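# Move bench yellow sponges into the door-side wall bin

## Task

Take every yellow sponge lying on the bench and place each one completely inside the bin mounted on the wall beside the door. The cartons must stay on the bench. The robot must not topple or finish leaning; that counts as failure. A sponge only counts as placed if it stays there without the robot holding it.

## Robot and tools

ROBOT. A Hello Robot Stretch 3 with a single arm: a two-wheeled base (0.33 m long, 0.34 m wide), a lift that rides up a mast, and a telescoping arm pointing out of the robot's RIGHT side. The base cannot slide sideways, so to move the gripper forward or back you drive the base. Turning in place pivots about the point midway between the drive wheels, 0.05 m behind the front edge. With the arm pulled in and the wrist folded, the wrist pokes out up to 0.06 m past the right side and a spin sweeps a 0.28 m radius; an unfolded, level gripper reaches beyond that circle.

FRAMES. Base frame: origin on the floor between the drive wheels, x forward, y left, z up. hand_pose is reported in it, at the point where closed fingertips meet; with all wrist joints at zero its x axis points up, y back along the arm toward the mast, z toward the robot's rear. The odometry frame is the base frame as it was at the start of the scene. Fingertips are round pads 0.04 m wide.

TOOL execute_actions. Argument "actions": a list holding exactly one action (or empty, which only returns state and images). Optional "cameras": any of head_camera, nav_camera, wrist_camera, all; omitted, null or ["all"] gives every camera, [] gives none; an unknown name rejects the call. An action may contain:
- "base": exactly one of {"translate_m": d}, a relative straight drive in metres from the current spot, forward positive, range -1 to 1; or {"rotate_rad": d}, a relative turn in place in radians, left/counter-clockwise positive, range -3.2 to 3.2. Base moves are measured from the position in the latest reported state.
- "joints": absolute targets keyed by name: lift_m 0 to 1.1 (arm height on mast, metres); arm_m 0 to 0.52 (extension, metres); wrist_yaw_rad -1.345 to 4.42 (0 along the arm, positive swings toward the front, 3.0 folds over the base); wrist_pitch_rad -1.57 to 0.451 (0 level, negative tips fingers down); wrist_roll_rad -2.911 to 2.911 (0 fingers side by side, level); gripper_m -0.089 to 0.179 (bigger is wider; actual tip gap is smaller by 0.007 near closed, 0.025 wide open, zero below 0.007); head_pan_rad -3.953 to 1.73 (0 forward, positive left, -1.57 looks along the arm); head_tilt_rad -1.53 to 0.419 (0 level, negative down). Done tolerances: ±0.004 for lift, arm, gripper; ±0.02 yaw, roll, head; ±0.05 pitch.
- "contact_limits": {"arm_m": effort percent 1 to 100}; the arm motion halts (contact_stop) when its effort reaches that level, and the cap also limits holding force until the next action. Too low stops immediately; values above the maximum are cut.
All parts start together and may finish at different times; each action lasts at most 15 s. Joints or base left out can still be driving toward older targets. Unknown keys or out-of-range values reject the call with no motion. If a result reports a stop, any later execute_actions, wait or finished_scene in the same reply are skipped.

TOOL wait: {"seconds": 0 to 10}; commands nothing and returns state and images.
TOOL zoom_image: {"camera": name, "region": [x0, y0, x1, y1]} in pixels of that camera's latest full image, top-left origin, at most 504 by 504. Image sizes: head_camera 896x504 (sent sideways), nav_camera 672x504 fisheye, wrist_camera 644x364. Both head cameras move with head_pan_rad/head_tilt_rad; wrist_camera rides on the gripper.
TOOL finished_scene: {"scene": 1 or 2}; ends the scene for good after the last command has been held, reports success, and gives the next task. Replying without any tool call ends everything.

RESULT LINES. base_status/joint_status: how each motion of the last accepted action ended: done (for the base, wheels turned the commanded amount even if slipping), off_target (resting short, possibly still pushing), contact_stop, time_out, torque_fault (after these the old target is dropped). on_its_own describes uncommanded behaviour; its "held at" is the held target, not the position. base_odometry counts wheel turns; heading -3.142 to 3.142, left positive; turned_by_wheels and turned_by_imu give the turn since the previous result. base_tilt in degrees, forward/right positive, with a fixed offset up to ~4 degrees. motor_effort is percent of maximum, positive toward higher joint values, bracket = peak in last action; readings are noisy and biased; positive wheel effort pushes forward. lidar_m: 12 distances in metres from base origin, 30-degree sectors starting straight ahead and going counter-clockwise (4th left, 7th behind, 10th right), in a plane 0.17 m high, range 0.15 to 12, "-" none; misses glass, thin legs, and parts hidden by the mast or a low lift (5th, 6th, 9th, 10th). wrist_depth_mm (45 to 1000) and head_depth_mm (280 to 4000): 7x7 grid of median depths, top-left first. Camera calibration (K, distortion, T_world_to_cam) is supplied per camera and is approximate.

SPEED. Full base speed (0.30 m/s, 1.9 rad/s) only when stowed: lift_m under 0.30, arm_m under 0.03, wrist_yaw_rad over 2.54; else 0.10 m/s and 0.63 rad/s.

GRIPPER. Grasp by commanding a value below the object's width; release by commanding at least 0.02 above the touching value. Readings do not prove a hold. Over-squeezing triggers a stall guard that weakens grip; send a new value to re-squeeze.

CAUTIONS. Fold or unfold the wrist only with lift_m 0.32 to 0.95, wrist_pitch_rad -0.4 and roll near 0; once folded the lift may go down to 0.25. With yaw below -0.4 keep pitch at -0.5 or lower. Arm and lift halt and go slack on firm contact; a slack lift may sink under load or be pushed up by closing fingers on a surface. Base, wrist and head never stop on contact; wrist servos that strain for seconds switch off for 10 s. Pushing something rigid with the gripper above about 0.45 m, pushing again after a contact_stop, or driving while holding or hooking something fixed can tip the robot; backing into furniture is worst. If tilted, reverse the last move in small steps, free the gripper, and lower lift_m to about 0.2. Avoid drops, slams, hard hits and knocking cartons off. Loose objects may get nudged briefly by outside disturbances. Thinking time lets the scene run while the robot holds its last command.

Each tool is called as name([rows], argument=value, ...), one row to a line, values as JSON.

## Session

execute_actions(actions=[])

Scene clock: 0.00 s.
base_odometry: x=+0.000 y=+0.000 heading=+0.000 (m, m, rad; odometry frame)
turned_by_wheels: +0.000 (rad since the last result)
turned_by_imu: +0.000 (rad since the last result)
base_tilt: forward=-2.2 right=-1.2 (deg)
lidar_m: 2.60 1.80 1.29 1.23 2.23 1.96 1.50 1.69 1.68 1.61 1.12 1.40
head_depth_mm: 1794 2563 2816 2802 2813 2752 2657 / 1829 2601 2802 2810 2806 2757 2631 / 1839 2618 2825 2755 2803 2758 2605 / 1863 2685 2822 2774 2737 2703 2590 / 1870 2715 2800 2797 2795 2735 2573 / 1890 2727 2718 2739 2742 2695 2446 / 1888 2730 2753 2751 2708 2667 2393
base_status: not commanded
joint_positions: lift_m=+0.393 arm_m=-0.001 wrist_yaw_rad=+3.074 wrist_pitch_rad=-0.380 wrist_roll_rad=-0.011 gripper_m=+0.037 head_pan_rad=+0.010 head_tilt_rad=-0.016
joint_status: not commanded
motor_effort: left_wheel=+0 right_wheel=+0 lift_m=+38 arm_m=-1 wrist_yaw_rad=+0 wrist_pitch_rad=+6 wrist_roll_rad=+0 gripper_m=+1 head_pan_rad=+0 head_tilt_rad=+1 (%)
hand_pose: x=-0.0057 y=+0.0843 z=+0.4148 quat_wxyz=(+0.157, +0.694, +0.111, +0.694) (m; base frame)
wrist_depth_mm: - - - - - - - / - - - - - - - / - - - - - - - / 955 990 - - - - - / 761 777 - 820 839 868 899 / 642 656 - 684 700 717 734 / 561 564 - 585 575 608 616
pictures: head_camera (sideways: a quarter turn clockwise sets it upright), nav_camera (sideways: a quarter turn counterclockwise sets it upright), wrist_camera
Images, in order (width x height): head_camera 896x504, nav_camera 672x504, wrist_camera 644x364.

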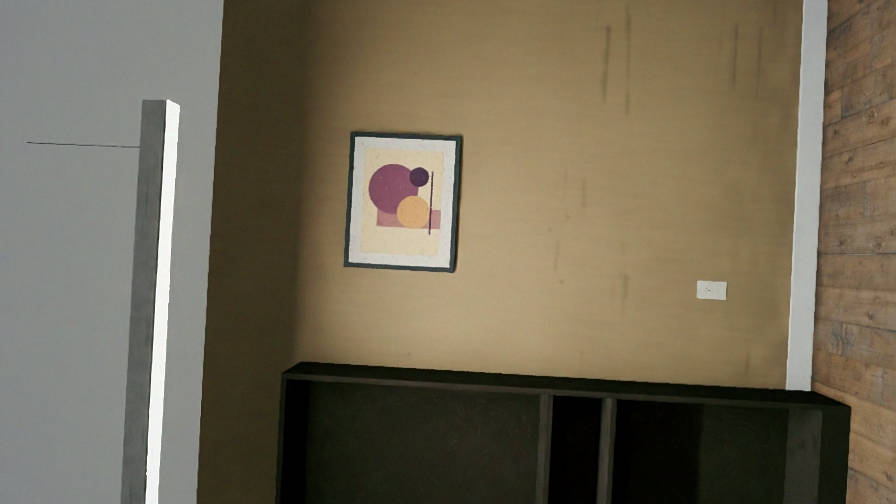

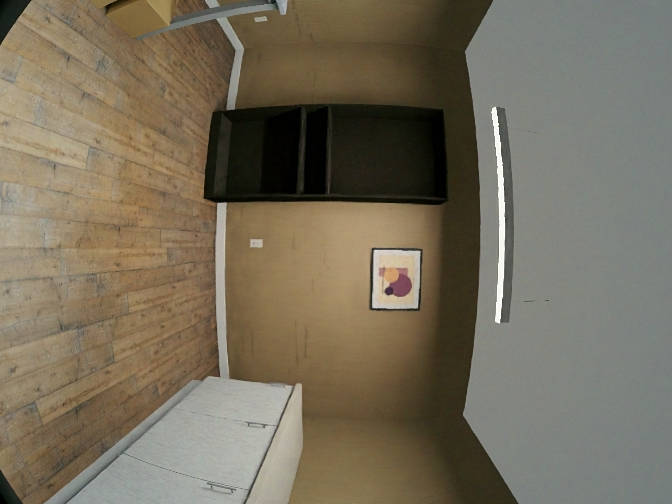

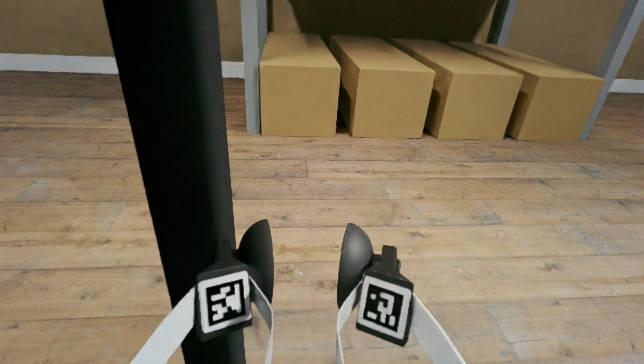

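execute_actions([
  {"joints":{"head_pan_rad":-1.57,"head_tilt_rad":-0.35}},
], cameras=["head_camera","nav_camera"])

Scene clock: 1.63 s.
base_odometry: x=+0.000 y=+0.000 heading=+0.000 (m, m, rad; odometry frame)
turned_by_wheels: +0.000 (rad since the last result)
turned_by_imu: +0.000 (rad since the last result)
base_tilt: forward=-2.2 right=-1.2 (deg)
lidar_m: 2.61 1.80 1.28 1.23 2.22 1.96 1.50 1.70 1.67 1.61 1.12 1.40
head_depth_mm: 1392 1461 1531 1610 1674 1798 1631 / 1391 1464 1527 1623 1687 1809 1626 / 1395 1461 1532 1610 1665 1801 1608 / 1401 1468 1531 1615 1679 1796 1606 / 1392 1456 1542 1612 1714 1807 1583 / 1406 1455 1539 1620 1709 1803 1585 / 1397 1459 1534 1583 1685 1751 1556
base_status: not commanded
joint_positions: lift_m=+0.393 arm_m=-0.001 wrist_yaw_rad=+3.074 wrist_pitch_rad=-0.380 wrist_roll_rad=-0.011 gripper_m=+0.037 head_pan_rad=-1.563 head_tilt_rad=-0.346
joint_status: all done
motor_effort: left_wheel=+0(0) right_wheel=+0(0) lift_m=+38(38) arm_m=-1(1) wrist_yaw_rad=+1(1) wrist_pitch_rad=+6(6) wrist_roll_rad=+0(0) gripper_m=+1(1) head_pan_rad=-4(47) head_tilt_rad=-2(23) (%)
hand_pose: x=-0.0057 y=+0.0843 z=+0.4148 quat_wxyz=(+0.157, +0.694, +0.111, +0.694) (m; base frame)
wrist_depth_mm: - - - - - - - / - - - - - - - / - - - - - - - / 970 946 - - - - - / 768 779 - 826 871 874 878 / 647 655 - 686 704 714 731 / 549 566 - 586 585 611 616
pictures: head_camera (sideways: a quarter turn clockwise sets it upright), nav_camera (sideways: a quarter turn counterclockwise sets it upright)
camera_calibration (this result's frames):
head_camera: T_world_to_cam=[[-0.0524143, 0.294905, -0.954088, 1.25477], [0.998555, 0.026822, -0.0465666, 0.0556955], [0.0118579, -0.95515, -0.295884, 0.342719], [0, 0, 0, 1]] pos_world=[0.00608916, -0.0441841, 1.30116]
nav_camera: T_world_to_cam=[[0.0286582, -0.392948, 0.919114, -1.15896], [-0.999522, -0.0219564, 0.0217783, 0.0334894], [0.0116227, -0.919299, -0.393389, 0.468965], [0, 0, 0, 1]] pos_world=[0.0612365, -0.0235571, 1.24897]
Images, in order (width x height): head_camera 896x504, nav_camera 672x504.

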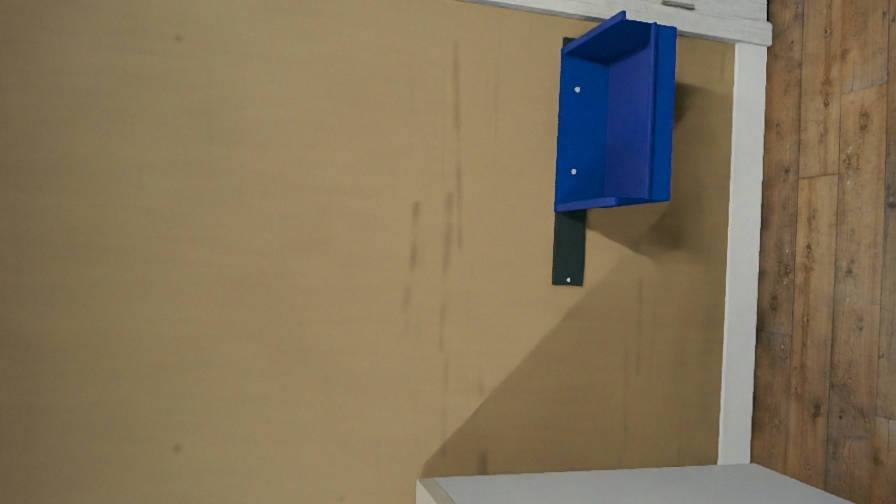

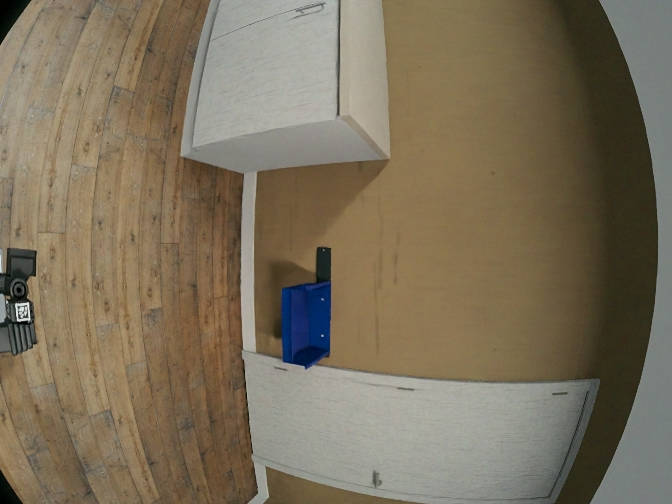

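execute_actions([
  {"joints":{"head_pan_rad":1.57,"head_tilt_rad":-0.4}},
], cameras=["head_camera","nav_camera"])

Scene clock: 4.20 s.
base_odometry: x=+0.000 y=+0.000 heading=+0.000 (m, m, rad; odometry frame)
turned_by_wheels: +0.000 (rad since the last result)
turned_by_imu: +0.000 (rad since the last result)
base_tilt: forward=-2.1 right=-1.2 (deg)
lidar_m: 2.60 1.80 1.28 1.23 2.22 1.95 1.50 1.69 1.68 1.61 1.12 1.40
head_depth_mm: 1850 1978 1494 1473 2094 1611 1505 / 1852 1947 1462 1448 2152 1548 1495 / 1851 1963 1464 1421 2201 1600 1500 / 1849 1943 2033 1396 2049 1521 1484 / 1841 1948 2052 1297 1872 1467 1481 / 1841 1952 2053 2194 2311 1890 1503 / 1843 1950 2054 2180 2294 1898 1503
base_status: not commanded
joint_positions: lift_m=+0.393 arm_m=-0.001 wrist_yaw_rad=+3.074 wrist_pitch_rad=-0.380 wrist_roll_rad=-0.011 gripper_m=+0.037 head_pan_rad=+1.563 head_tilt_rad=-0.395
joint_status: all done
motor_effort: left_wheel=+0(0) right_wheel=+0(0) lift_m=+38(38) arm_m=-1(1) wrist_yaw_rad=+0(0) wrist_pitch_rad=+6(5) wrist_roll_rad=+0(0) gripper_m=+0(1) head_pan_rad=+3(49) head_tilt_rad=-3(8) (%)
hand_pose: x=-0.0057 y=+0.0843 z=+0.4148 quat_wxyz=(+0.157, +0.694, +0.111, +0.694) (m; base frame)
wrist_depth_mm: - - - - - - - / - - - - - - - / - - - - - - - / 957 981 - - - - - / 766 788 - 829 862 869 889 / 650 658 - 683 707 716 716 / 559 568 - 588 581 615 621
pictures: head_camera (sideways: a quarter turn clockwise sets it upright), nav_camera (sideways: a quarter turn counterclockwise sets it upright)
camera_calibration (this result's frames):
head_camera: T_world_to_cam=[[0.0472922, -0.342494, -0.938329, 1.23359], [-0.998875, -0.0130493, -0.0455808, 0.0665935], [0.00336666, 0.939429, -0.342726, 0.403733], [0, 0, 0, 1]] pos_world=[0.00682021, 0.0440868, 1.29892]
nav_camera: T_world_to_cam=[[-0.0219784, 0.438295, 0.898562, -1.13184], [0.999754, 0.00694977, 0.0210636, 0.0222257], [0.00298728, 0.898804, -0.43834, 0.527512], [0, 0, 0, 1]] pos_world=[-0.048672, 0.0217944, 1.24779]
Images, in order (width x height): head_camera 896x504, nav_camera 672x504.

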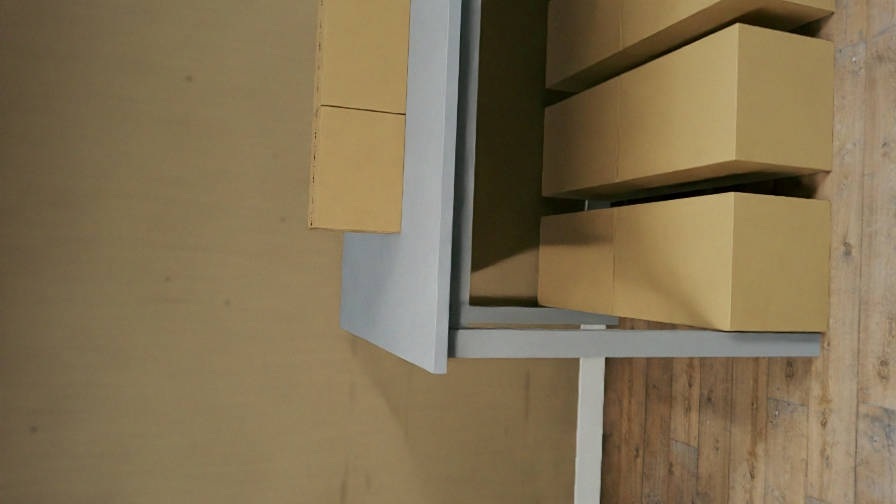

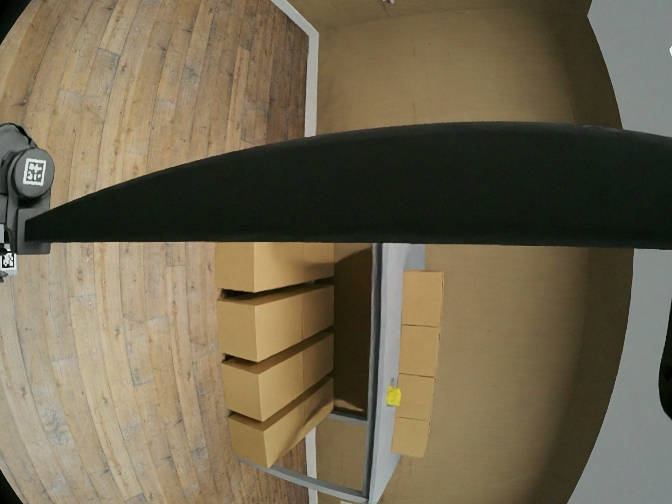

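execute_actions([
  {"base":{"rotate_rad":1.571},"joints":{"lift_m":0.28}},
], cameras=[])

execute_actions([
  {"base":{"translate_m":0.85}},
], cameras=[])

execute_actions([
  {"base":{"rotate_rad":1.571},"joints":{"head_pan_rad":-1.57,"head_tilt_rad":-0.5}},
], cameras=[])

execute_actions([
  {"base":{"translate_m":-0.6}},
], cameras=["head_camera","nav_camera"])

Scene clock: 8.30 s.
base_odometry: x=+0.000 y=+0.000 heading=+1.571 (m, m, rad; odometry frame)
turned_by_wheels: +1.571 (rad since the last result)
turned_by_imu: +1.583 (rad since the last result)
base_tilt: forward=-2.2 right=-1.1 (deg)
lidar_m: 1.23 2.22 1.97 1.50 1.93 1.68 1.61 1.12 1.38 2.60 2.84 1.28
head_depth_mm: 1626 1717 1807 1935 2055 1948 1544 / 1623 1717 1826 1921 2043 1884 1554 / 1629 1727 1803 1871 1748 1810 1542 / 1612 1699 1811 1872 1803 1801 1529 / 1619 1689 1814 1865 1783 1791 1515 / 1609 1706 1805 1851 1705 1732 1504 / 1597 1695 1784 1864 1762 1758 1494
base_status: done
joint_positions: lift_m=+0.280 arm_m=-0.001 wrist_yaw_rad=+3.074 wrist_pitch_rad=-0.380 wrist_roll_rad=-0.011 gripper_m=+0.037 head_pan_rad=+1.563 head_tilt_rad=-0.396
joint_status: all done
motor_effort: left_wheel=-2(9) right_wheel=+1(6) lift_m=+29(32) arm_m=-1(1) wrist_yaw_rad=+0(0) wrist_pitch_rad=+6(6) wrist_roll_rad=+0(0) gripper_m=-1(0) head_pan_rad=+4(3) head_tilt_rad=-2(2) (%)
hand_pose: x=-0.0058 y=+0.0842 z=+0.3015 quat_wxyz=(+0.157, +0.694, +0.111, +0.694) (m; base frame)
wrist_depth_mm: - - - - - - - / - - - - - - - / - - - - - - - / 746 764 799 824 839 864 898 / 601 617 - 665 671 676 701 / 506 513 - 539 559 567 576 / 448 - - - 457 484 487
pictures: none
No camera images: the call's "cameras" was empty. Leave "cameras" out to get every camera's image.

Scene clock: 12.83 s.
base_odometry: x=+0.000 y=+0.850 heading=+1.571 (m, m, rad; odometry frame)
turned_by_wheels: +0.000 (rad since the last result)
turned_by_imu: +0.005 (rad since the last result)
base_tilt: forward=-2.2 right=-1.1 (deg)
lidar_m: 0.38 0.40 1.81 1.90 1.58 2.24 2.03 1.92 2.55 2.57 0.56 0.40
head_depth_mm: 1628 1733 1818 1945 2087 1942 1549 / 1635 1734 1812 1948 2064 1930 1546 / 1628 1704 1831 1935 2072 1940 1534 / 1631 1710 1830 1935 2074 1934 1537 / 1629 1714 1804 1925 2061 1899 1524 / 1629 1714 1820 1931 2038 1866 1510 / 1620 1708 1808 1897 1830 1783 1498
base_status: done
joint_positions: lift_m=+0.280 arm_m=-0.001 wrist_yaw_rad=+3.074 wrist_pitch_rad=-0.380 wrist_roll_rad=-0.011 gripper_m=+0.037 head_pan_rad=+1.563 head_tilt_rad=-0.396
joint_status: not commanded
motor_effort: left_wheel=-2(8) right_wheel=+2(6) lift_m=+30(30) arm_m=-1(1) wrist_yaw_rad=+0(0) wrist_pitch_rad=+6(6) wrist_roll_rad=+0(0) gripper_m=+1(1) head_pan_rad=+4(3) head_tilt_rad=-2(2) (%)
hand_pose: x=-0.0058 y=+0.0842 z=+0.3015 quat_wxyz=(+0.157, +0.694, +0.111, +0.694) (m; base frame)
wrist_depth_mm: - - - - - - - / - - - - - - - / - - - - - - - / 736 750 808 810 836 866 883 / 608 614 - 652 670 684 704 / 512 522 - 539 554 556 586 / 450 - - - 458 479 490
pictures: none
No camera images: the call's "cameras" was empty. Leave "cameras" out to get every camera's image.

Scene clock: 15.03 s.
base_odometry: x=+0.000 y=+0.850 heading=-3.141 (m, m, rad; odometry frame)
turned_by_wheels: +1.571 (rad since the last result)
turned_by_imu: +1.579 (rad since the last result)
base_tilt: forward=-2.1 right=-1.1 (deg)
lidar_m: 1.89 1.58 2.24 2.18 1.91 2.51 2.56 0.57 0.40 0.39 0.40 1.78
head_depth_mm: 1105 1190 1251 654 677 524 1073 / 1099 1184 1245 652 668 519 1073 / 1106 1181 1247 659 665 519 1122 / 1100 1181 1262 915 661 513 1087 / 1097 1183 1259 909 655 511 1083 / 1097 1171 1256 895 649 507 1330 / 1100 1170 1268 1368 646 504 530
base_status: done
joint_positions: lift_m=+0.280 arm_m=-0.001 wrist_yaw_rad=+3.074 wrist_pitch_rad=-0.380 wrist_roll_rad=-0.011 gripper_m=+0.037 head_pan_rad=-1.563 head_tilt_rad=-0.494
joint_status: all done
motor_effort: left_wheel=-2(9) right_wheel=+2(9) lift_m=+30(30) arm_m=-1(1) wrist_yaw_rad=+1(1) wrist_pitch_rad=+6(6) wrist_roll_rad=+0(0) gripper_m=+0(1) head_pan_rad=-5(47) head_tilt_rad=-3(13) (%)
hand_pose: x=-0.0058 y=+0.0842 z=+0.3015 quat_wxyz=(+0.157, +0.694, +0.111, +0.694) (m; base frame)
wrist_depth_mm: - - - - - - - / - - - - - - - / - - - - - - - / 753 766 810 817 861 883 908 / 607 625 - 656 676 683 712 / 508 517 - 533 561 562 577 / 449 - - - 454 480 489
pictures: none
No camera images: the call's "cameras" was empty. Leave "cameras" out to get every camera's image.

Scene clock: 18.67 s.
base_odometry: x=+0.600 y=+0.850 heading=-3.142 (m, m, rad; odometry frame)
turned_by_wheels: +0.000 (rad since the last result)
turned_by_imu: -0.003 (rad since the last result)
base_tilt: forward=-2.1 right=-1.1 (deg)
lidar_m: 2.15 2.36 2.55 1.82 1.87 2.38 1.98 0.61 0.43 0.41 0.42 0.59
head_depth_mm: 1133 1215 1270 681 674 522 1134 / 1124 1208 1273 680 669 520 1187 / 1123 1209 1268 679 663 516 1120 / 1120 1203 1255 678 583 514 1116 / 1118 1186 1251 679 654 526 1287 / 1114 1198 1249 673 649 524 1112 / 1114 1193 1245 673 644 520 1097
base_status: done
joint_positions: lift_m=+0.280 arm_m=-0.001 wrist_yaw_rad=+3.074 wrist_pitch_rad=-0.380 wrist_roll_rad=-0.011 gripper_m=+0.037 head_pan_rad=-1.563 head_tilt_rad=-0.494
joint_status: not commanded
motor_effort: left_wheel=-1(12) right_wheel=+2(2) lift_m=+29(30) arm_m=-1(2) wrist_yaw_rad=+0(0) wrist_pitch_rad=+6(6) wrist_roll_rad=+0(0) gripper_m=+0(1) head_pan_rad=-5(4) head_tilt_rad=-3(3) (%)
hand_pose: x=-0.0058 y=+0.0842 z=+0.3015 quat_wxyz=(+0.157, +0.694, +0.111, +0.694) (m; base frame)
wrist_depth_mm: - - - - - - - / - - - - - - - / - - - - - - - / 754 766 802 821 846 874 903 / 609 613 - 655 664 677 709 / 510 515 - 540 558 564 577 / 444 - - - 454 477 488
pictures: head_camera (sideways: a quarter turn clockwise sets it upright), nav_camera (sideways: a quarter turn counterclockwise sets it upright)
camera_calibration (this result's frames):
head_camera: T_world_to_cam=[[-0.0534917, 0.43302, -0.899796, 1.18392], [0.998504, 0.0334398, -0.0432671, 0.0513915], [0.0113534, -0.900764, -0.434161, 0.522672], [0, 0, 0, 1]] pos_world=[0.006081, -0.0435745, 1.29443]
nav_camera: T_world_to_cam=[[0.0296784, -0.524799, 0.850709, -1.06974], [-0.999499, -0.0249549, 0.0194746, 0.0364925], [0.0110091, -0.85086, -0.525277, 0.640582], [0, 0, 0, 1]] pos_world=[0.0611701, -0.0154411, 1.24581]
Images, in order (width x height): head_camera 896x504, nav_camera 672x504.

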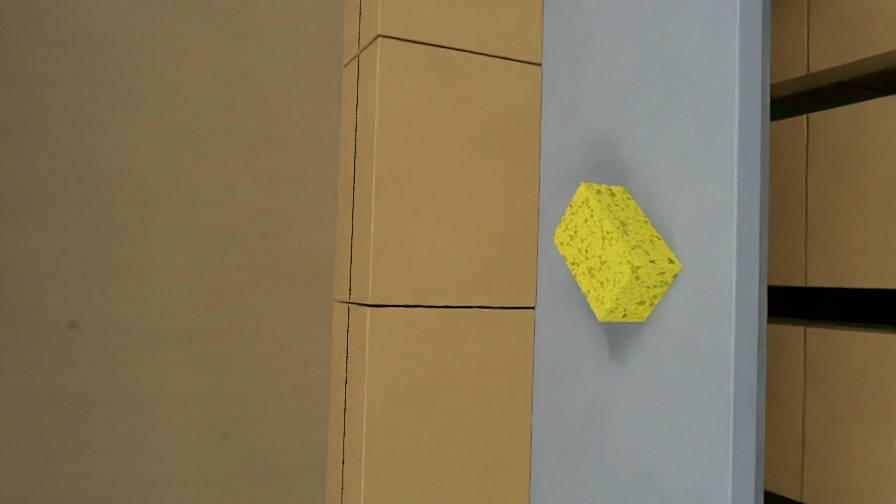

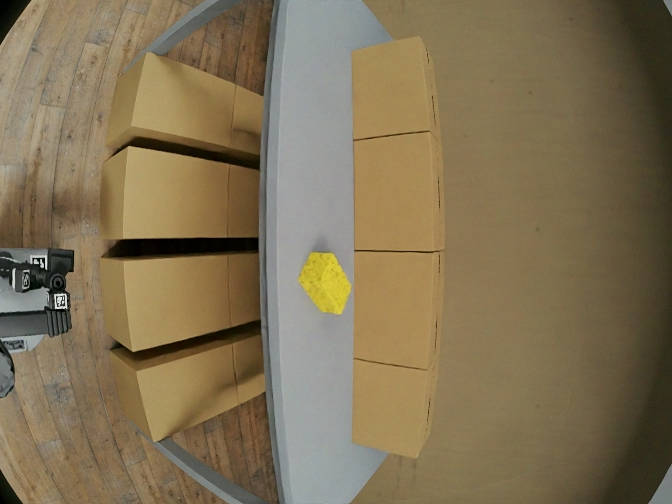

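execute_actions([
  {"joints":{"lift_m":0.94,"wrist_pitch_rad":-0.4}},
], cameras=[])

execute_actions([
  {"joints":{"wrist_yaw_rad":0,"wrist_pitch_rad":-0.4,"gripper_m":0.17}},
])

Scene clock: 26.23 s.
base_odometry: x=+0.600 y=+0.850 heading=-3.142 (m, m, rad; odometry frame)
turned_by_wheels: +0.000 (rad since the last result)
turned_by_imu: +0.001 (rad since the last result)
base_tilt: forward=-2.1 right=-1.1 (deg)
lidar_m: 2.15 2.34 2.55 1.82 1.87 2.38 1.98 0.61 0.43 0.41 0.42 0.59
head_depth_mm: 1130 1217 1277 682 676 531 - / 1126 1206 1270 682 668 520 1253 / 1127 1208 1269 681 665 517 1176 / 1125 1208 1261 676 584 513 1152 / 1116 1198 1255 675 653 527 1237 / 1122 1194 1247 674 649 524 1150 / 1116 1198 1245 673 643 520 1097
base_status: not commanded
joint_positions: lift_m=+0.940 arm_m=-0.001 wrist_yaw_rad=+3.074 wrist_pitch_rad=-0.414 wrist_roll_rad=-0.011 gripper_m=+0.037 head_pan_rad=-1.563 head_tilt_rad=-0.494
joint_status: all done
motor_effort: left_wheel=-1(1) right_wheel=+1(2) lift_m=+46(48) arm_m=-1(1) wrist_yaw_rad=+0(0) wrist_pitch_rad=+5(6) wrist_roll_rad=+0(0) gripper_m=+0(0) head_pan_rad=-4(3) head_tilt_rad=-3(3) (%)
hand_pose: x=-0.0060 y=+0.0801 z=+0.9533 quat_wxyz=(+0.168, +0.692, +0.123, +0.691) (m; base frame)
wrist_depth_mm: - - - - - - - / - - - - - - - / - - - - - - - / - - - - - - - / - - - - - - - / - - - - - - - / - - - - - - -
pictures: none
No camera images: the call's "cameras" was empty. Leave "cameras" out to get every camera's image.

Scene clock: 28.77 s.
base_odometry: x=+0.600 y=+0.850 heading=-3.142 (m, m, rad; odometry frame)
turned_by_wheels: +0.000 (rad since the last result)
turned_by_imu: +0.000 (rad since the last result)
base_tilt: forward=-2.1 right=-1.1 (deg)
lidar_m: 2.15 2.34 2.55 1.82 1.86 2.39 1.98 0.61 0.43 0.41 0.42 0.59
head_depth_mm: 1125 1204 1283 684 675 538 - / 1128 1203 1273 677 670 536 1282 / 1123 1203 1272 678 665 552 - / 1117 1205 1254 676 584 530 - / 1115 1203 1258 677 654 526 1269 / 1119 1201 1250 676 649 532 1100 / 1126 1196 1245 673 642 518 1100
base_status: not commanded
joint_positions: lift_m=+0.940 arm_m=-0.001 wrist_yaw_rad=+0.004 wrist_pitch_rad=-0.414 wrist_roll_rad=-0.011 gripper_m=+0.170 head_pan_rad=-1.563 head_tilt_rad=-0.494
joint_status: all done
motor_effort: left_wheel=-2(2) right_wheel=+1(1) lift_m=+47(46) arm_m=-1(1) wrist_yaw_rad=-3(4) wrist_pitch_rad=+6(5) wrist_roll_rad=+0(0) gripper_m=+1(93) head_pan_rad=-4(5) head_tilt_rad=-3(3) (%)
hand_pose: x=-0.0207 y=-0.3692 z=+0.9533 quat_wxyz=(+0.696, +0.148, -0.688, -0.144) (m; base frame)
wrist_depth_mm: 364 363 368 374 376 384 390 / 389 392 402 401 408 415 422 / 354 361 350 295 411 426 444 / 273 280 262 274 308 316 329 / 228 230 233 242 245 254 259 / - 210 216 220 225 227 235 / - 841 857 861 898 886 -
pictures: head_camera (sideways: a quarter turn clockwise sets it upright), nav_camera (sideways: a quarter turn counterclockwise sets it upright), wrist_camera
camera_calibration (this result's frames):
head_camera: T_world_to_cam=[[-0.0534685, 0.433023, -0.899796, 1.18392], [0.998506, 0.0333864, -0.0432671, 0.0513915], [0.0113053, -0.900764, -0.434161, 0.522673], [0, 0, 0, 1]] pos_world=[0.00607867, -0.0435745, 1.29443]
nav_camera: T_world_to_cam=[[0.0296503, -0.524801, 0.850709, -1.06974], [-0.9995, -0.0249015, 0.0194746, 0.0364925], [0.0109636, -0.850861, -0.525277, 0.640583], [0, 0, 0, 1]] pos_world=[0.0611693, -0.0154441, 1.24581]
wrist_camera: T_world_to_cam=[[-0.998082, 0.00983254, 0.0611124, -0.078372], [-0.0455091, 0.552654, -0.832168, 1.03402], [-0.0419563, -0.833353, -0.551146, 0.377942], [0, 0, 0, 1]] pos_world=[-0.0153074, -0.255725, 1.07357]
Images, in order (width x height): head_camera 896x504, nav_camera 672x504, wrist_camera 644x364.

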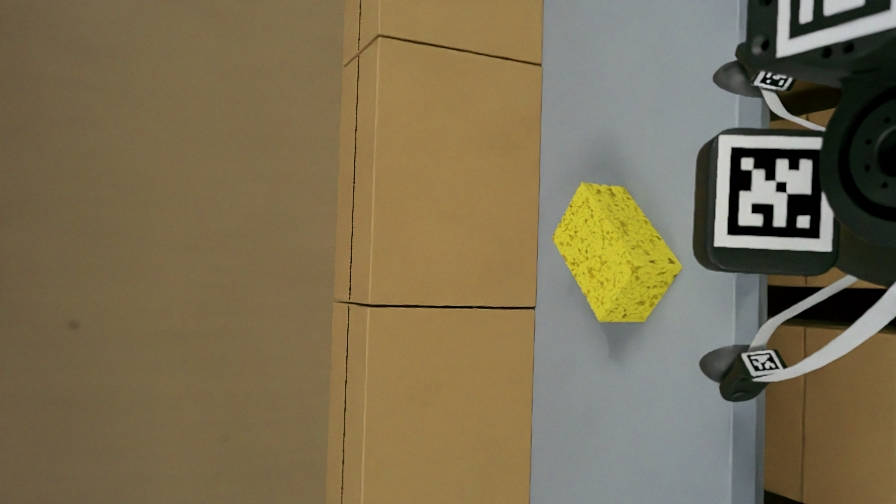

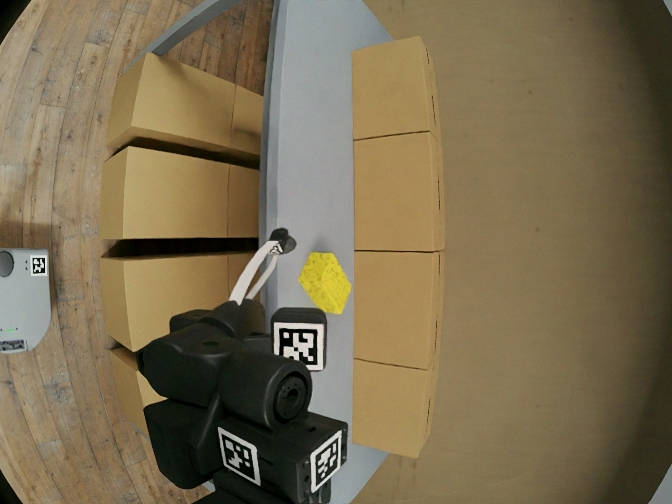

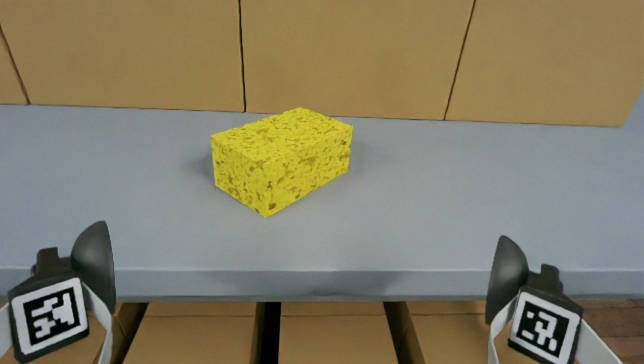

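execute_actions([
  {"base":{"translate_m":0.035},"joints":{"lift_m":0.885,"arm_m":0.14}},
], cameras=["wrist_camera"])

execute_actions([
  {"joints":{"gripper_m":0.04}},
], cameras=["wrist_camera"])

Scene clock: 32.97 s.
base_odometry: x=+0.565 y=+0.850 heading=-3.141 (m, m, rad; odometry frame)
turned_by_wheels: +0.000 (rad since the last result)
turned_by_imu: -0.078 (rad since the last result)
base_tilt: forward=-2.1 right=-1.2 (deg)
lidar_m: 2.47 2.13 2.63 1.82 1.84 2.31 2.00 0.66 0.44 0.41 0.41 0.52
head_depth_mm: 1163 1247 1298 705 715 - 1048 / 1147 1228 1291 697 723 - - / 1132 1214 1275 688 715 - - / 1133 1209 1263 680 682 - 1082 / 1115 1194 1247 674 675 510 1251 / 1108 1186 1237 668 646 507 1097 / 1097 1174 1222 662 640 502 1098
base_status: done
joint_positions: lift_m=+0.897 arm_m=+0.140 wrist_yaw_rad=+0.010 wrist_pitch_rad=-0.343 wrist_roll_rad=-0.012 gripper_m=+0.170 head_pan_rad=-1.564 head_tilt_rad=-0.499
joint_status: lift_m contact_stop (moved -0.042 of -0.055); the others done
on_its_own: lift_m is slack since a contact_stop, until your next command for it (your +0.885 is given up)
motor_effort: left_wheel=+3(53) right_wheel=-3(15) lift_m=+37(40) arm_m=+3(21) wrist_yaw_rad=-10(35) wrist_pitch_rad=-20(40) wrist_roll_rad=+0(13) gripper_m=-2(5) head_pan_rad=-3(5) head_tilt_rad=-1(3) (%)
hand_pose: x=-0.0192 y=-0.5179 z=+0.9272 quat_wxyz=(+0.702, +0.125, -0.692, -0.117) (m; base frame)
wrist_depth_mm: 228 235 242 249 258 266 276 / 244 249 257 265 275 287 298 / 258 266 274 284 294 308 322 / 243 249 166 173 277 288 298 / 201 127 129 144 214 220 226 / - 109 119 156 174 180 182 / 132 119 129 144 146 148 157
pictures: wrist_camera
camera_calibration (this result's frames):
wrist_camera: T_world_to_cam=[[-0.998119, 0.0072479, 0.060869, -0.0748702], [-0.0494252, 0.492206, -0.869075, 1.09737], [-0.036259, -0.870449, -0.490922, 0.164805], [0, 0, 0, 1]] pos_world=[-0.0145162, -0.396133, 1.03916]
Images, in order (width x height): wrist_camera 644x364.

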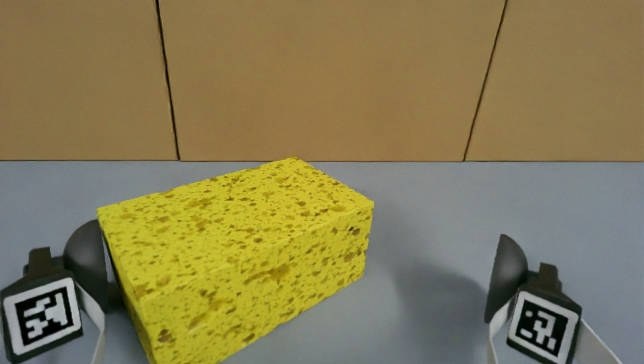

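not run: a stop came earlier in this reply.

execute_actions([
  {"base":{"translate_m":0.03},"joints":{"lift_m":0.905,"wrist_pitch_rad":-0.4}},
], cameras=["wrist_camera"])

execute_actions([
  {"joints":{"gripper_m":0.04}},
], cameras=["wrist_camera"])

Scene clock: 34.77 s.
base_odometry: x=+0.535 y=+0.850 heading=+3.142 (m, m, rad; odometry frame)
turned_by_wheels: +0.000 (rad since the last result)
turned_by_imu: +0.000 (rad since the last result)
base_tilt: forward=-2.2 right=-1.1 (deg)
lidar_m: 2.44 2.10 2.63 1.83 1.85 2.32 2.03 0.66 0.44 0.41 0.41 0.55
head_depth_mm: 1148 1237 1299 701 732 - 1072 / 1142 1227 1289 693 726 - 1065 / 1136 1215 1272 685 715 - 1034 / 1119 1209 1253 677 682 509 1076 / 1114 1189 1249 677 678 507 1166 / 1104 1186 1238 662 644 504 1101 / 1099 1168 1212 653 640 502 1087
base_status: done
joint_positions: lift_m=+0.905 arm_m=+0.140 wrist_yaw_rad=-0.015 wrist_pitch_rad=-0.371 wrist_roll_rad=-0.011 gripper_m=+0.170 head_pan_rad=-1.564 head_tilt_rad=-0.499
joint_status: all done
on_its_own: wrist_yaw_rad is at rest, and its effort (+15) is outside its rest range (-12 to +12)
motor_effort: left_wheel=-3(7) right_wheel=+5(6) lift_m=+41(43) arm_m=+3(3) wrist_yaw_rad=+15(16) wrist_pitch_rad=-10(20) wrist_roll_rad=+0(0) gripper_m=+3(2) head_pan_rad=-4(3) head_tilt_rad=-1(1) (%)
hand_pose: x=-0.0250 y=-0.5147 z=+0.9282 quat_wxyz=(+0.698, +0.126, -0.692, -0.135) (m; base frame)
wrist_depth_mm: 224 230 238 246 256 267 281 / 238 247 255 265 275 288 304 / 255 264 274 286 299 315 333 / 237 242 249 170 268 281 290 / 198 187 130 136 195 220 224 / - 158 112 133 169 180 183 / - 139 120 140 147 149 158
pictures: wrist_camera
camera_calibration (this result's frames):
wrist_camera: T_world_to_cam=[[-0.997669, 0.0309356, 0.0608203, -0.0685326], [-0.0360692, 0.517534, -0.854902, 1.09655], [-0.0579235, -0.855103, -0.515212, 0.197717], [0, 0, 0, 1]] pos_world=[-0.0173689, -0.396313, 1.04348]
Images, in order (width x height): wrist_camera 644x364.

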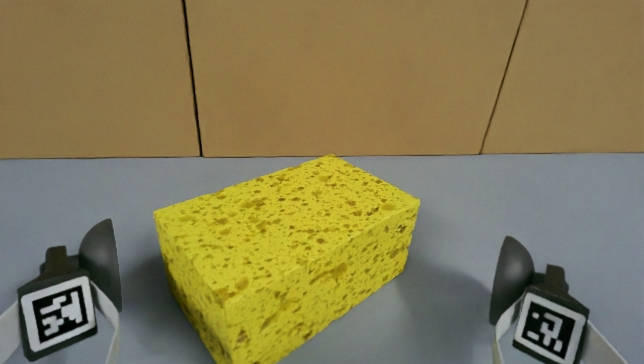

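Scene clock: 36.77 s.
base_odometry: x=+0.535 y=+0.850 heading=-3.141 (m, m, rad; odometry frame)
turned_by_wheels: +0.000 (rad since the last result)
turned_by_imu: +0.001 (rad since the last result)
base_tilt: forward=-2.1 right=-1.1 (deg)
lidar_m: 2.44 2.10 2.63 1.83 1.85 2.32 2.03 0.66 0.44 0.40 0.41 0.55
head_depth_mm: 1153 1243 1294 702 730 - 1075 / 1144 1229 1272 694 727 - 1063 / 1130 1219 1265 684 718 - 1038 / 1127 1204 1257 679 709 519 1083 / 1117 1193 1235 671 649 508 1175 / 1106 1182 1231 662 645 505 1098 / 1093 1170 1221 657 638 501 1094
base_status: not commanded
joint_positions: lift_m=+0.905 arm_m=+0.140 wrist_yaw_rad=-0.003 wrist_pitch_rad=-0.359 wrist_roll_rad=-0.014 gripper_m=+0.041 head_pan_rad=-1.564 head_tilt_rad=-0.499
joint_status: all done
motor_effort: left_wheel=+0(3) right_wheel=+0(4) lift_m=+38(41) arm_m=+4(3) wrist_yaw_rad=+4(16) wrist_pitch_rad=-15(16) wrist_roll_rad=+1(1) gripper_m=-17(98) head_pan_rad=-4(3) head_tilt_rad=-1(1) (%)
hand_pose: x=-0.0223 y=-0.5162 z=+0.9312 quat_wxyz=(+0.701, +0.126, -0.691, -0.127) (m; base frame)
wrist_depth_mm: 225 232 237 245 253 264 277 / 239 246 255 263 274 286 297 / 255 262 273 282 294 310 322 / 246 253 262 176 195 291 303 / 197 203 145 138 202 225 230 / 163 167 151 129 - 183 187 / 141 139 145 140 146 155 157
pictures: wrist_camera
camera_calibration (this result's frames):
wrist_camera: T_world_to_cam=[[-0.997845, 0.0190409, 0.0627853, -0.0739239], [-0.044539, 0.506078, -0.861337, 1.09991], [-0.0481749, -0.862278, -0.50414, 0.184378], [0, 0, 0, 1]] pos_world=[-0.0158934, -0.396246, 1.04498]
Images, in order (width x height): wrist_camera 644x364.

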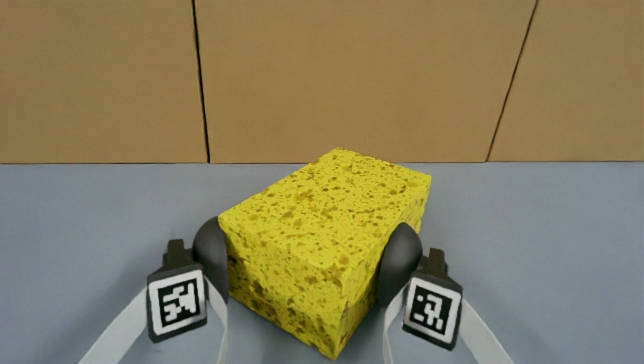

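Raise the lift to 1.1 and retract the arm; the wrist camera may then also see behind the cartons.

execute_actions([
  {"joints":{"lift_m":1.1,"wrist_pitch_rad":-0.6}},
], cameras=["wrist_camera","head_camera"])

Scene clock: 39.73 s.
base_odometry: x=+0.535 y=+0.850 heading=-3.141 (m, m, rad; odometry frame)
turned_by_wheels: +0.000 (rad since the last result)
turned_by_imu: +0.001 (rad since the last result)
base_tilt: forward=-2.1 right=-1.2 (deg)
lidar_m: 2.44 2.11 2.63 1.83 1.85 2.32 2.03 0.66 0.44 0.41 0.41 0.55
head_depth_mm: - - - 715 670 537 1132 / 1130 - - 704 665 534 1185 / 1129 - - - 635 532 1124 / 1120 1195 1257 654 653 527 1106 / 1115 1197 1237 669 651 509 1168 / 1102 1182 1230 665 645 505 1101 / 1089 1170 1220 655 639 501 1096
base_status: not commanded
joint_positions: lift_m=+1.100 arm_m=+0.140 wrist_yaw_rad=-0.003 wrist_pitch_rad=-0.613 wrist_roll_rad=-0.014 gripper_m=+0.041 head_pan_rad=-1.564 head_tilt_rad=-0.499
joint_status: all done
motor_effort: left_wheel=+1(1) right_wheel=+0(0) lift_m=+46(47) arm_m=-1(4) wrist_yaw_rad=+2(4) wrist_pitch_rad=+5(56) wrist_roll_rad=+1(1) gripper_m=-16(17) head_pan_rad=-2(3) head_tilt_rad=-1(1) (%)
hand_pose: x=-0.0222 y=-0.4808 z=+1.0713 quat_wxyz=(+0.679, +0.214, -0.669, -0.213) (m; base frame)
wrist_depth_mm: 282 295 308 323 343 361 383 / 264 272 280 291 302 315 329 / 294 305 316 320 339 358 376 / 334 343 352 173 195 413 429 / 350 355 147 139 367 386 395 / 310 315 154 131 - 336 346 / 275 276 283 276 290 302 305
pictures: head_camera (sideways: a quarter turn clockwise sets it upright), wrist_camera
camera_calibration (this result's frames):
head_camera: T_world_to_cam=[[-0.0528466, 0.436955, -0.89793, 1.18148], [0.998553, 0.0320807, -0.0431574, 0.0512482], [0.0099484, -0.898911, -0.438018, 0.5277], [0, 0, 0, 1]] pos_world=[0.0060134, -0.0435421, 1.29424]
wrist_camera: T_world_to_cam=[[-0.997898, 0.0028538, 0.0647451, -0.0931863], [-0.0438144, 0.70642, -0.706436, 1.13308], [-0.0477532, -0.707788, -0.704809, 0.574835], [0, 0, 0, 1]] pos_world=[-0.0158948, -0.393305, 1.21163]
Images, in order (width x height): head_camera 896x504, wrist_camera 644x364.

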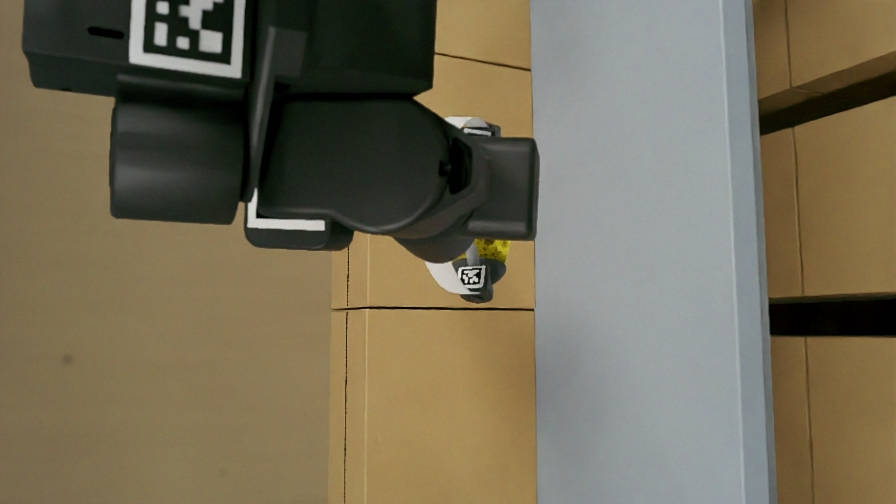

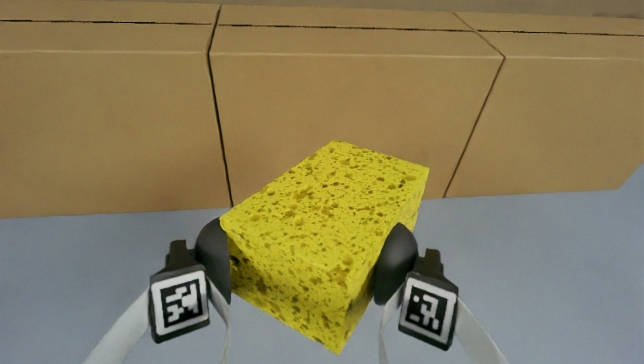

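execute_actions([
  {"base":{"translate_m":0.85},"joints":{"arm_m":0,"lift_m":0.9,"wrist_pitch_rad":-0.4}},
], cameras=[])

execute_actions([
  {"base":{"rotate_rad":1.62}},
], cameras=[])

execute_actions([
  {"base":{"translate_m":0.9}},
], cameras=[])

execute_actions([
  {"base":{"translate_m":0.9}},
], cameras=[])

execute_actions([
  {"base":{"rotate_rad":1.56},"joints":{"lift_m":0.72,"head_tilt_rad":-0.8}},
])

Scene clock: 50.40 s.
base_odometry: x=-0.315 y=+0.850 heading=+3.141 (m, m, rad; odometry frame)
turned_by_wheels: -0.001 (rad since the last result)
turned_by_imu: -0.813 (rad since the last result)
base_tilt: forward=-2.2 right=-1.2 (deg)
lidar_m: 1.15 1.74 1.79 1.57 2.37 2.18 2.27 2.72 0.38 0.17 0.15 0.16
head_depth_mm: 2166 2437 1043 943 670 557 1172 / 1849 2041 888 866 665 517 1042 / 1622 1774 817 763 660 467 - / 1427 1560 1476 654 656 466 - / 1284 1390 1415 575 603 516 416 / 1168 1249 1297 521 544 504 415 / 1068 1140 1197 477 485 494 412
base_status: translate_m off_target (by the wheels' count: +0.8498 of +0.8500)
joint_positions: lift_m=+0.905 arm_m=+0.000 wrist_yaw_rad=-0.023 wrist_pitch_rad=-0.360 wrist_roll_rad=-0.010 gripper_m=+0.041 head_pan_rad=-1.564 head_tilt_rad=-0.499
joint_status: lift_m contact_stop (moved -0.195 of -0.200); the others done
on_its_own: wrist_yaw_rad is held at -0.044, not at your +0.000, by its stall guard, which is not easing now; lift_m is slack since a contact_stop, until your next command for it (your +0.900 is given up); right_wheel is at rest, and its effort (+33) is outside its rest range (-18 to +18); wrist_yaw_rad is at rest, and its effort (-21) is outside its rest range (-12 to +12)
motor_effort: left_wheel=+8(13) right_wheel=+33(41) lift_m=+38(41) arm_m=+1(6) wrist_yaw_rad=-21(31) wrist_pitch_rad=-15(16) wrist_roll_rad=+0(2) gripper_m=-15(18) head_pan_rad=-4(3) head_tilt_rad=-1(1) (%)
hand_pose: x=-0.0269 y=-0.3762 z=+0.9305 quat_wxyz=(+0.698, +0.119, -0.693, -0.134) (m; base frame)
wrist_depth_mm: 203 237 300 403 616 - - / 210 249 317 440 582 698 - / 218 261 324 374 391 416 - / 226 251 260 173 198 304 - / 197 202 144 138 209 245 - / 164 169 154 132 - - - / 140 138 145 143 145 - -
pictures: none
No camera images: the call's "cameras" was empty. Leave "cameras" out to get every camera's image.

not run: a stop came earlier in this reply.

not run: a stop came earlier in this reply.

not run: a stop came earlier in this reply.

not run: a stop came earlier in this reply.

Mistake: I lowered the lift too far and the gripper came down onto the bench. Raising it now.

execute_actions([
  {"joints":{"lift_m":1.05,"wrist_pitch_rad":-0.4}},
])

Scene clock: 52.90 s.
base_odometry: x=-0.315 y=+0.850 heading=+3.141 (m, m, rad; odometry frame)
turned_by_wheels: +0.000 (rad since the last result)
turned_by_imu: -0.001 (rad since the last result)
base_tilt: forward=-2.2 right=-1.2 (deg)
lidar_m: 1.14 1.73 1.79 1.57 2.36 2.18 2.27 2.72 0.38 0.18 0.15 0.16
head_depth_mm: 2163 2454 1041 - - - - / 1834 2047 891 - - - - / 1622 1781 810 - - - - / 1448 1561 1471 644 619 - 419 / 1293 1389 1415 575 602 508 417 / 1175 1258 1296 521 545 505 415 / 1073 1141 1200 477 486 494 412
base_status: not commanded
joint_positions: lift_m=+1.050 arm_m=+0.000 wrist_yaw_rad=-0.041 wrist_pitch_rad=-0.415 wrist_roll_rad=-0.010 gripper_m=+0.041 head_pan_rad=-1.564 head_tilt_rad=-0.499
joint_status: all done
on_its_own: wrist_yaw_rad is held at -0.044, not at your +0.000, by its stall guard, which is not easing now; right_wheel is at rest, and its effort (+30) is outside its rest range (-18 to +18)
motor_effort: left_wheel=+6(8) right_wheel=+30(33) lift_m=+47(46) arm_m=+1(0) wrist_yaw_rad=-4(21) wrist_pitch_rad=+6(15) wrist_roll_rad=+0(0) gripper_m=-15(16) head_pan_rad=-4(3) head_tilt_rad=-1(1) (%)
hand_pose: x=-0.0306 y=-0.3695 z=+1.0630 quat_wxyz=(+0.693, +0.133, -0.691, -0.159) (m; base frame)
wrist_depth_mm: 716 860 - 631 821 - - / 276 289 346 467 773 - - / 224 270 357 484 678 759 - / 234 285 368 173 195 596 - / 245 298 147 139 400 - - / 260 306 154 131 - - - / 265 275 287 276 294 - -
pictures: head_camera (sideways: a quarter turn clockwise sets it upright), nav_camera (sideways: a quarter turn counterclockwise sets it upright), wrist_camera
camera_calibration (this result's frames):
head_camera: T_world_to_cam=[[-0.0528466, 0.436954, -0.89793, 1.18148], [0.998553, 0.0320807, -0.0431574, 0.0512482], [0.0099484, -0.898911, -0.438018, 0.527699], [0, 0, 0, 1]] pos_world=[0.0060134, -0.0435421, 1.29424]
nav_camera: T_world_to_cam=[[0.0288901, -0.528485, 0.848451, -1.06679], [-0.999536, -0.0234924, 0.0194016, 0.0365879], [0.00967872, -0.848617, -0.528919, 0.645329], [0, 0, 0, 1]] pos_world=[0.0611446, -0.0152858, 1.24574]
wrist_camera: T_world_to_cam=[[-0.996708, 0.0539549, 0.0605168, -0.0779743], [-0.0204258, 0.555236, -0.831442, 1.12592], [-0.0784614, -0.829941, -0.552306, 0.439174], [0, 0, 0, 1]] pos_world=[-0.0202617, -0.256453, 1.18341]
Images, in order (width x height): head_camera 896x504, nav_camera 672x504, wrist_camera 644x364.

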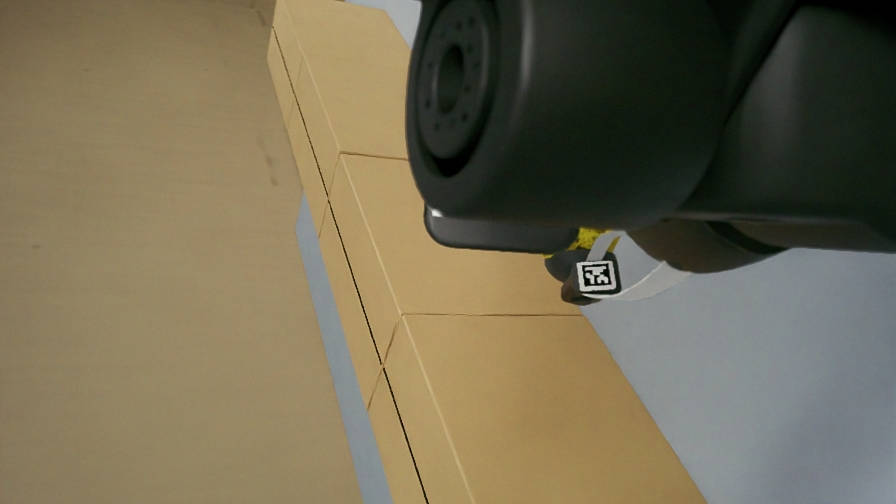

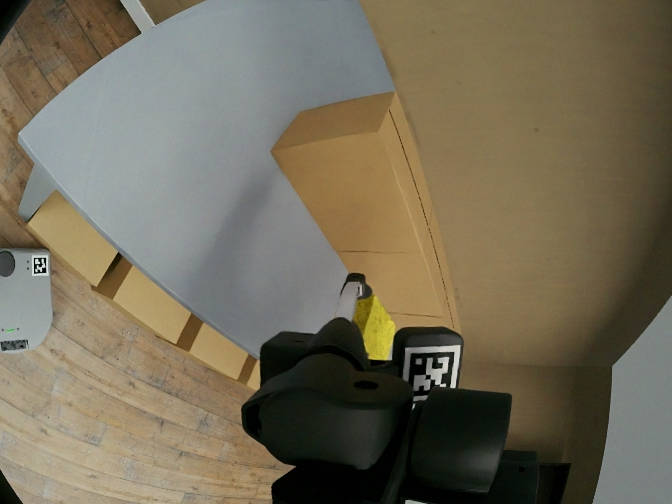

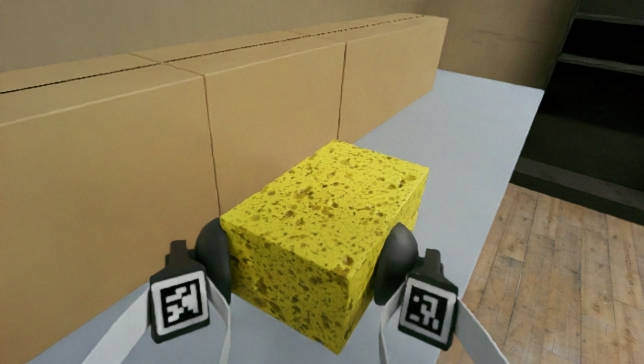

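execute_actions([
  {"base":{"translate_m":-0.35}},
], cameras=[])

execute_actions([
  {"base":{"rotate_rad":2.44},"joints":{"wrist_yaw_rad":0}},
], cameras=[])

Scene clock: 57.97 s.
base_odometry: x=+0.035 y=+0.850 heading=+3.141 (m, m, rad; odometry frame)
turned_by_wheels: +0.000 (rad since the last result)
turned_by_imu: -0.001 (rad since the last result)
base_tilt: forward=-2.2 right=-1.1 (deg)
lidar_m: 0.45 2.02 1.66 1.92 2.46 1.86 1.96 2.46 1.11 0.53 0.42 0.42
head_depth_mm: 2456 2597 2737 - - - - / 2352 2599 2772 - - - - / 2054 2238 2303 - - - - / 1814 1958 1073 962 730 - 1114 / 1638 1760 953 895 706 1356 1104 / 1489 1588 861 847 647 1301 1133 / 1360 1447 791 792 640 1220 1156
base_status: done
joint_positions: lift_m=+1.050 arm_m=+0.000 wrist_yaw_rad=-0.041 wrist_pitch_rad=-0.415 wrist_roll_rad=-0.010 gripper_m=+0.041 head_pan_rad=-1.564 head_tilt_rad=-0.499
joint_status: not commanded
on_its_own: wrist_yaw_rad is held at -0.044, not at your +0.000, by its stall guard, which is not easing now
motor_effort: left_wheel=+2(4) right_wheel=-1(25) lift_m=+47(46) arm_m=+1(0) wrist_yaw_rad=-3(3) wrist_pitch_rad=+6(6) wrist_roll_rad=+0(0) gripper_m=-15(15) head_pan_rad=-4(3) head_tilt_rad=-1(1) (%)
hand_pose: x=-0.0307 y=-0.3695 z=+1.0630 quat_wxyz=(+0.693, +0.133, -0.691, -0.159) (m; base frame)
wrist_depth_mm: 459 548 666 - - - - / 450 534 674 895 - - - / 460 550 627 658 - - - / 451 468 494 173 196 - - / 379 385 146 140 - - - / 319 342 154 131 - - - / 298 970 962 912 - - -
pictures: none
No camera images: the call's "cameras" was empty. Leave "cameras" out to get every camera's image.

Scene clock: 62.77 s.
base_odometry: x=+0.035 y=+0.850 heading=-0.702 (m, m, rad; odometry frame)
turned_by_wheels: +2.440 (rad since the last result)
turned_by_imu: +2.466 (rad since the last result)
base_tilt: forward=-2.1 right=-1.2 (deg)
lidar_m: 1.95 1.86 2.40 2.46 0.65 0.44 0.42 0.42 1.78 2.00 1.67 2.30
head_depth_mm: 1724 1853 1971 - - - - / 1707 1831 1970 - - - - / 1711 1842 1948 - - - - / 1709 1828 1953 2107 398 - 1396 / 1712 1814 1964 2101 2239 1696 1398 / 1680 1815 1932 2120 2135 1686 1381 / 1678 1808 1940 1894 1941 1660 1379
base_status: done
joint_positions: lift_m=+1.050 arm_m=+0.000 wrist_yaw_rad=-0.003 wrist_pitch_rad=-0.415 wrist_roll_rad=-0.010 gripper_m=+0.041 head_pan_rad=-1.564 head_tilt_rad=-0.499
joint_status: all done
motor_effort: left_wheel=-2(6) right_wheel=+2(4) lift_m=+47(46) arm_m=+0(0) wrist_yaw_rad=+2(6) wrist_pitch_rad=+6(5) wrist_roll_rad=+0(1) gripper_m=-15(15) head_pan_rad=-3(4) head_tilt_rad=-1(1) (%)
hand_pose: x=-0.0221 y=-0.3697 z=+1.0630 quat_wxyz=(+0.696, +0.146, -0.688, -0.146) (m; base frame)
wrist_depth_mm: - - - - - - - / - - - - - - - / - - - - - - - / - - - 173 196 - - / - - 146 139 - - - / - - 154 132 - - - / - - - - - - -
pictures: none
No camera images: the call's "cameras" was empty. Leave "cameras" out to get every camera's image.


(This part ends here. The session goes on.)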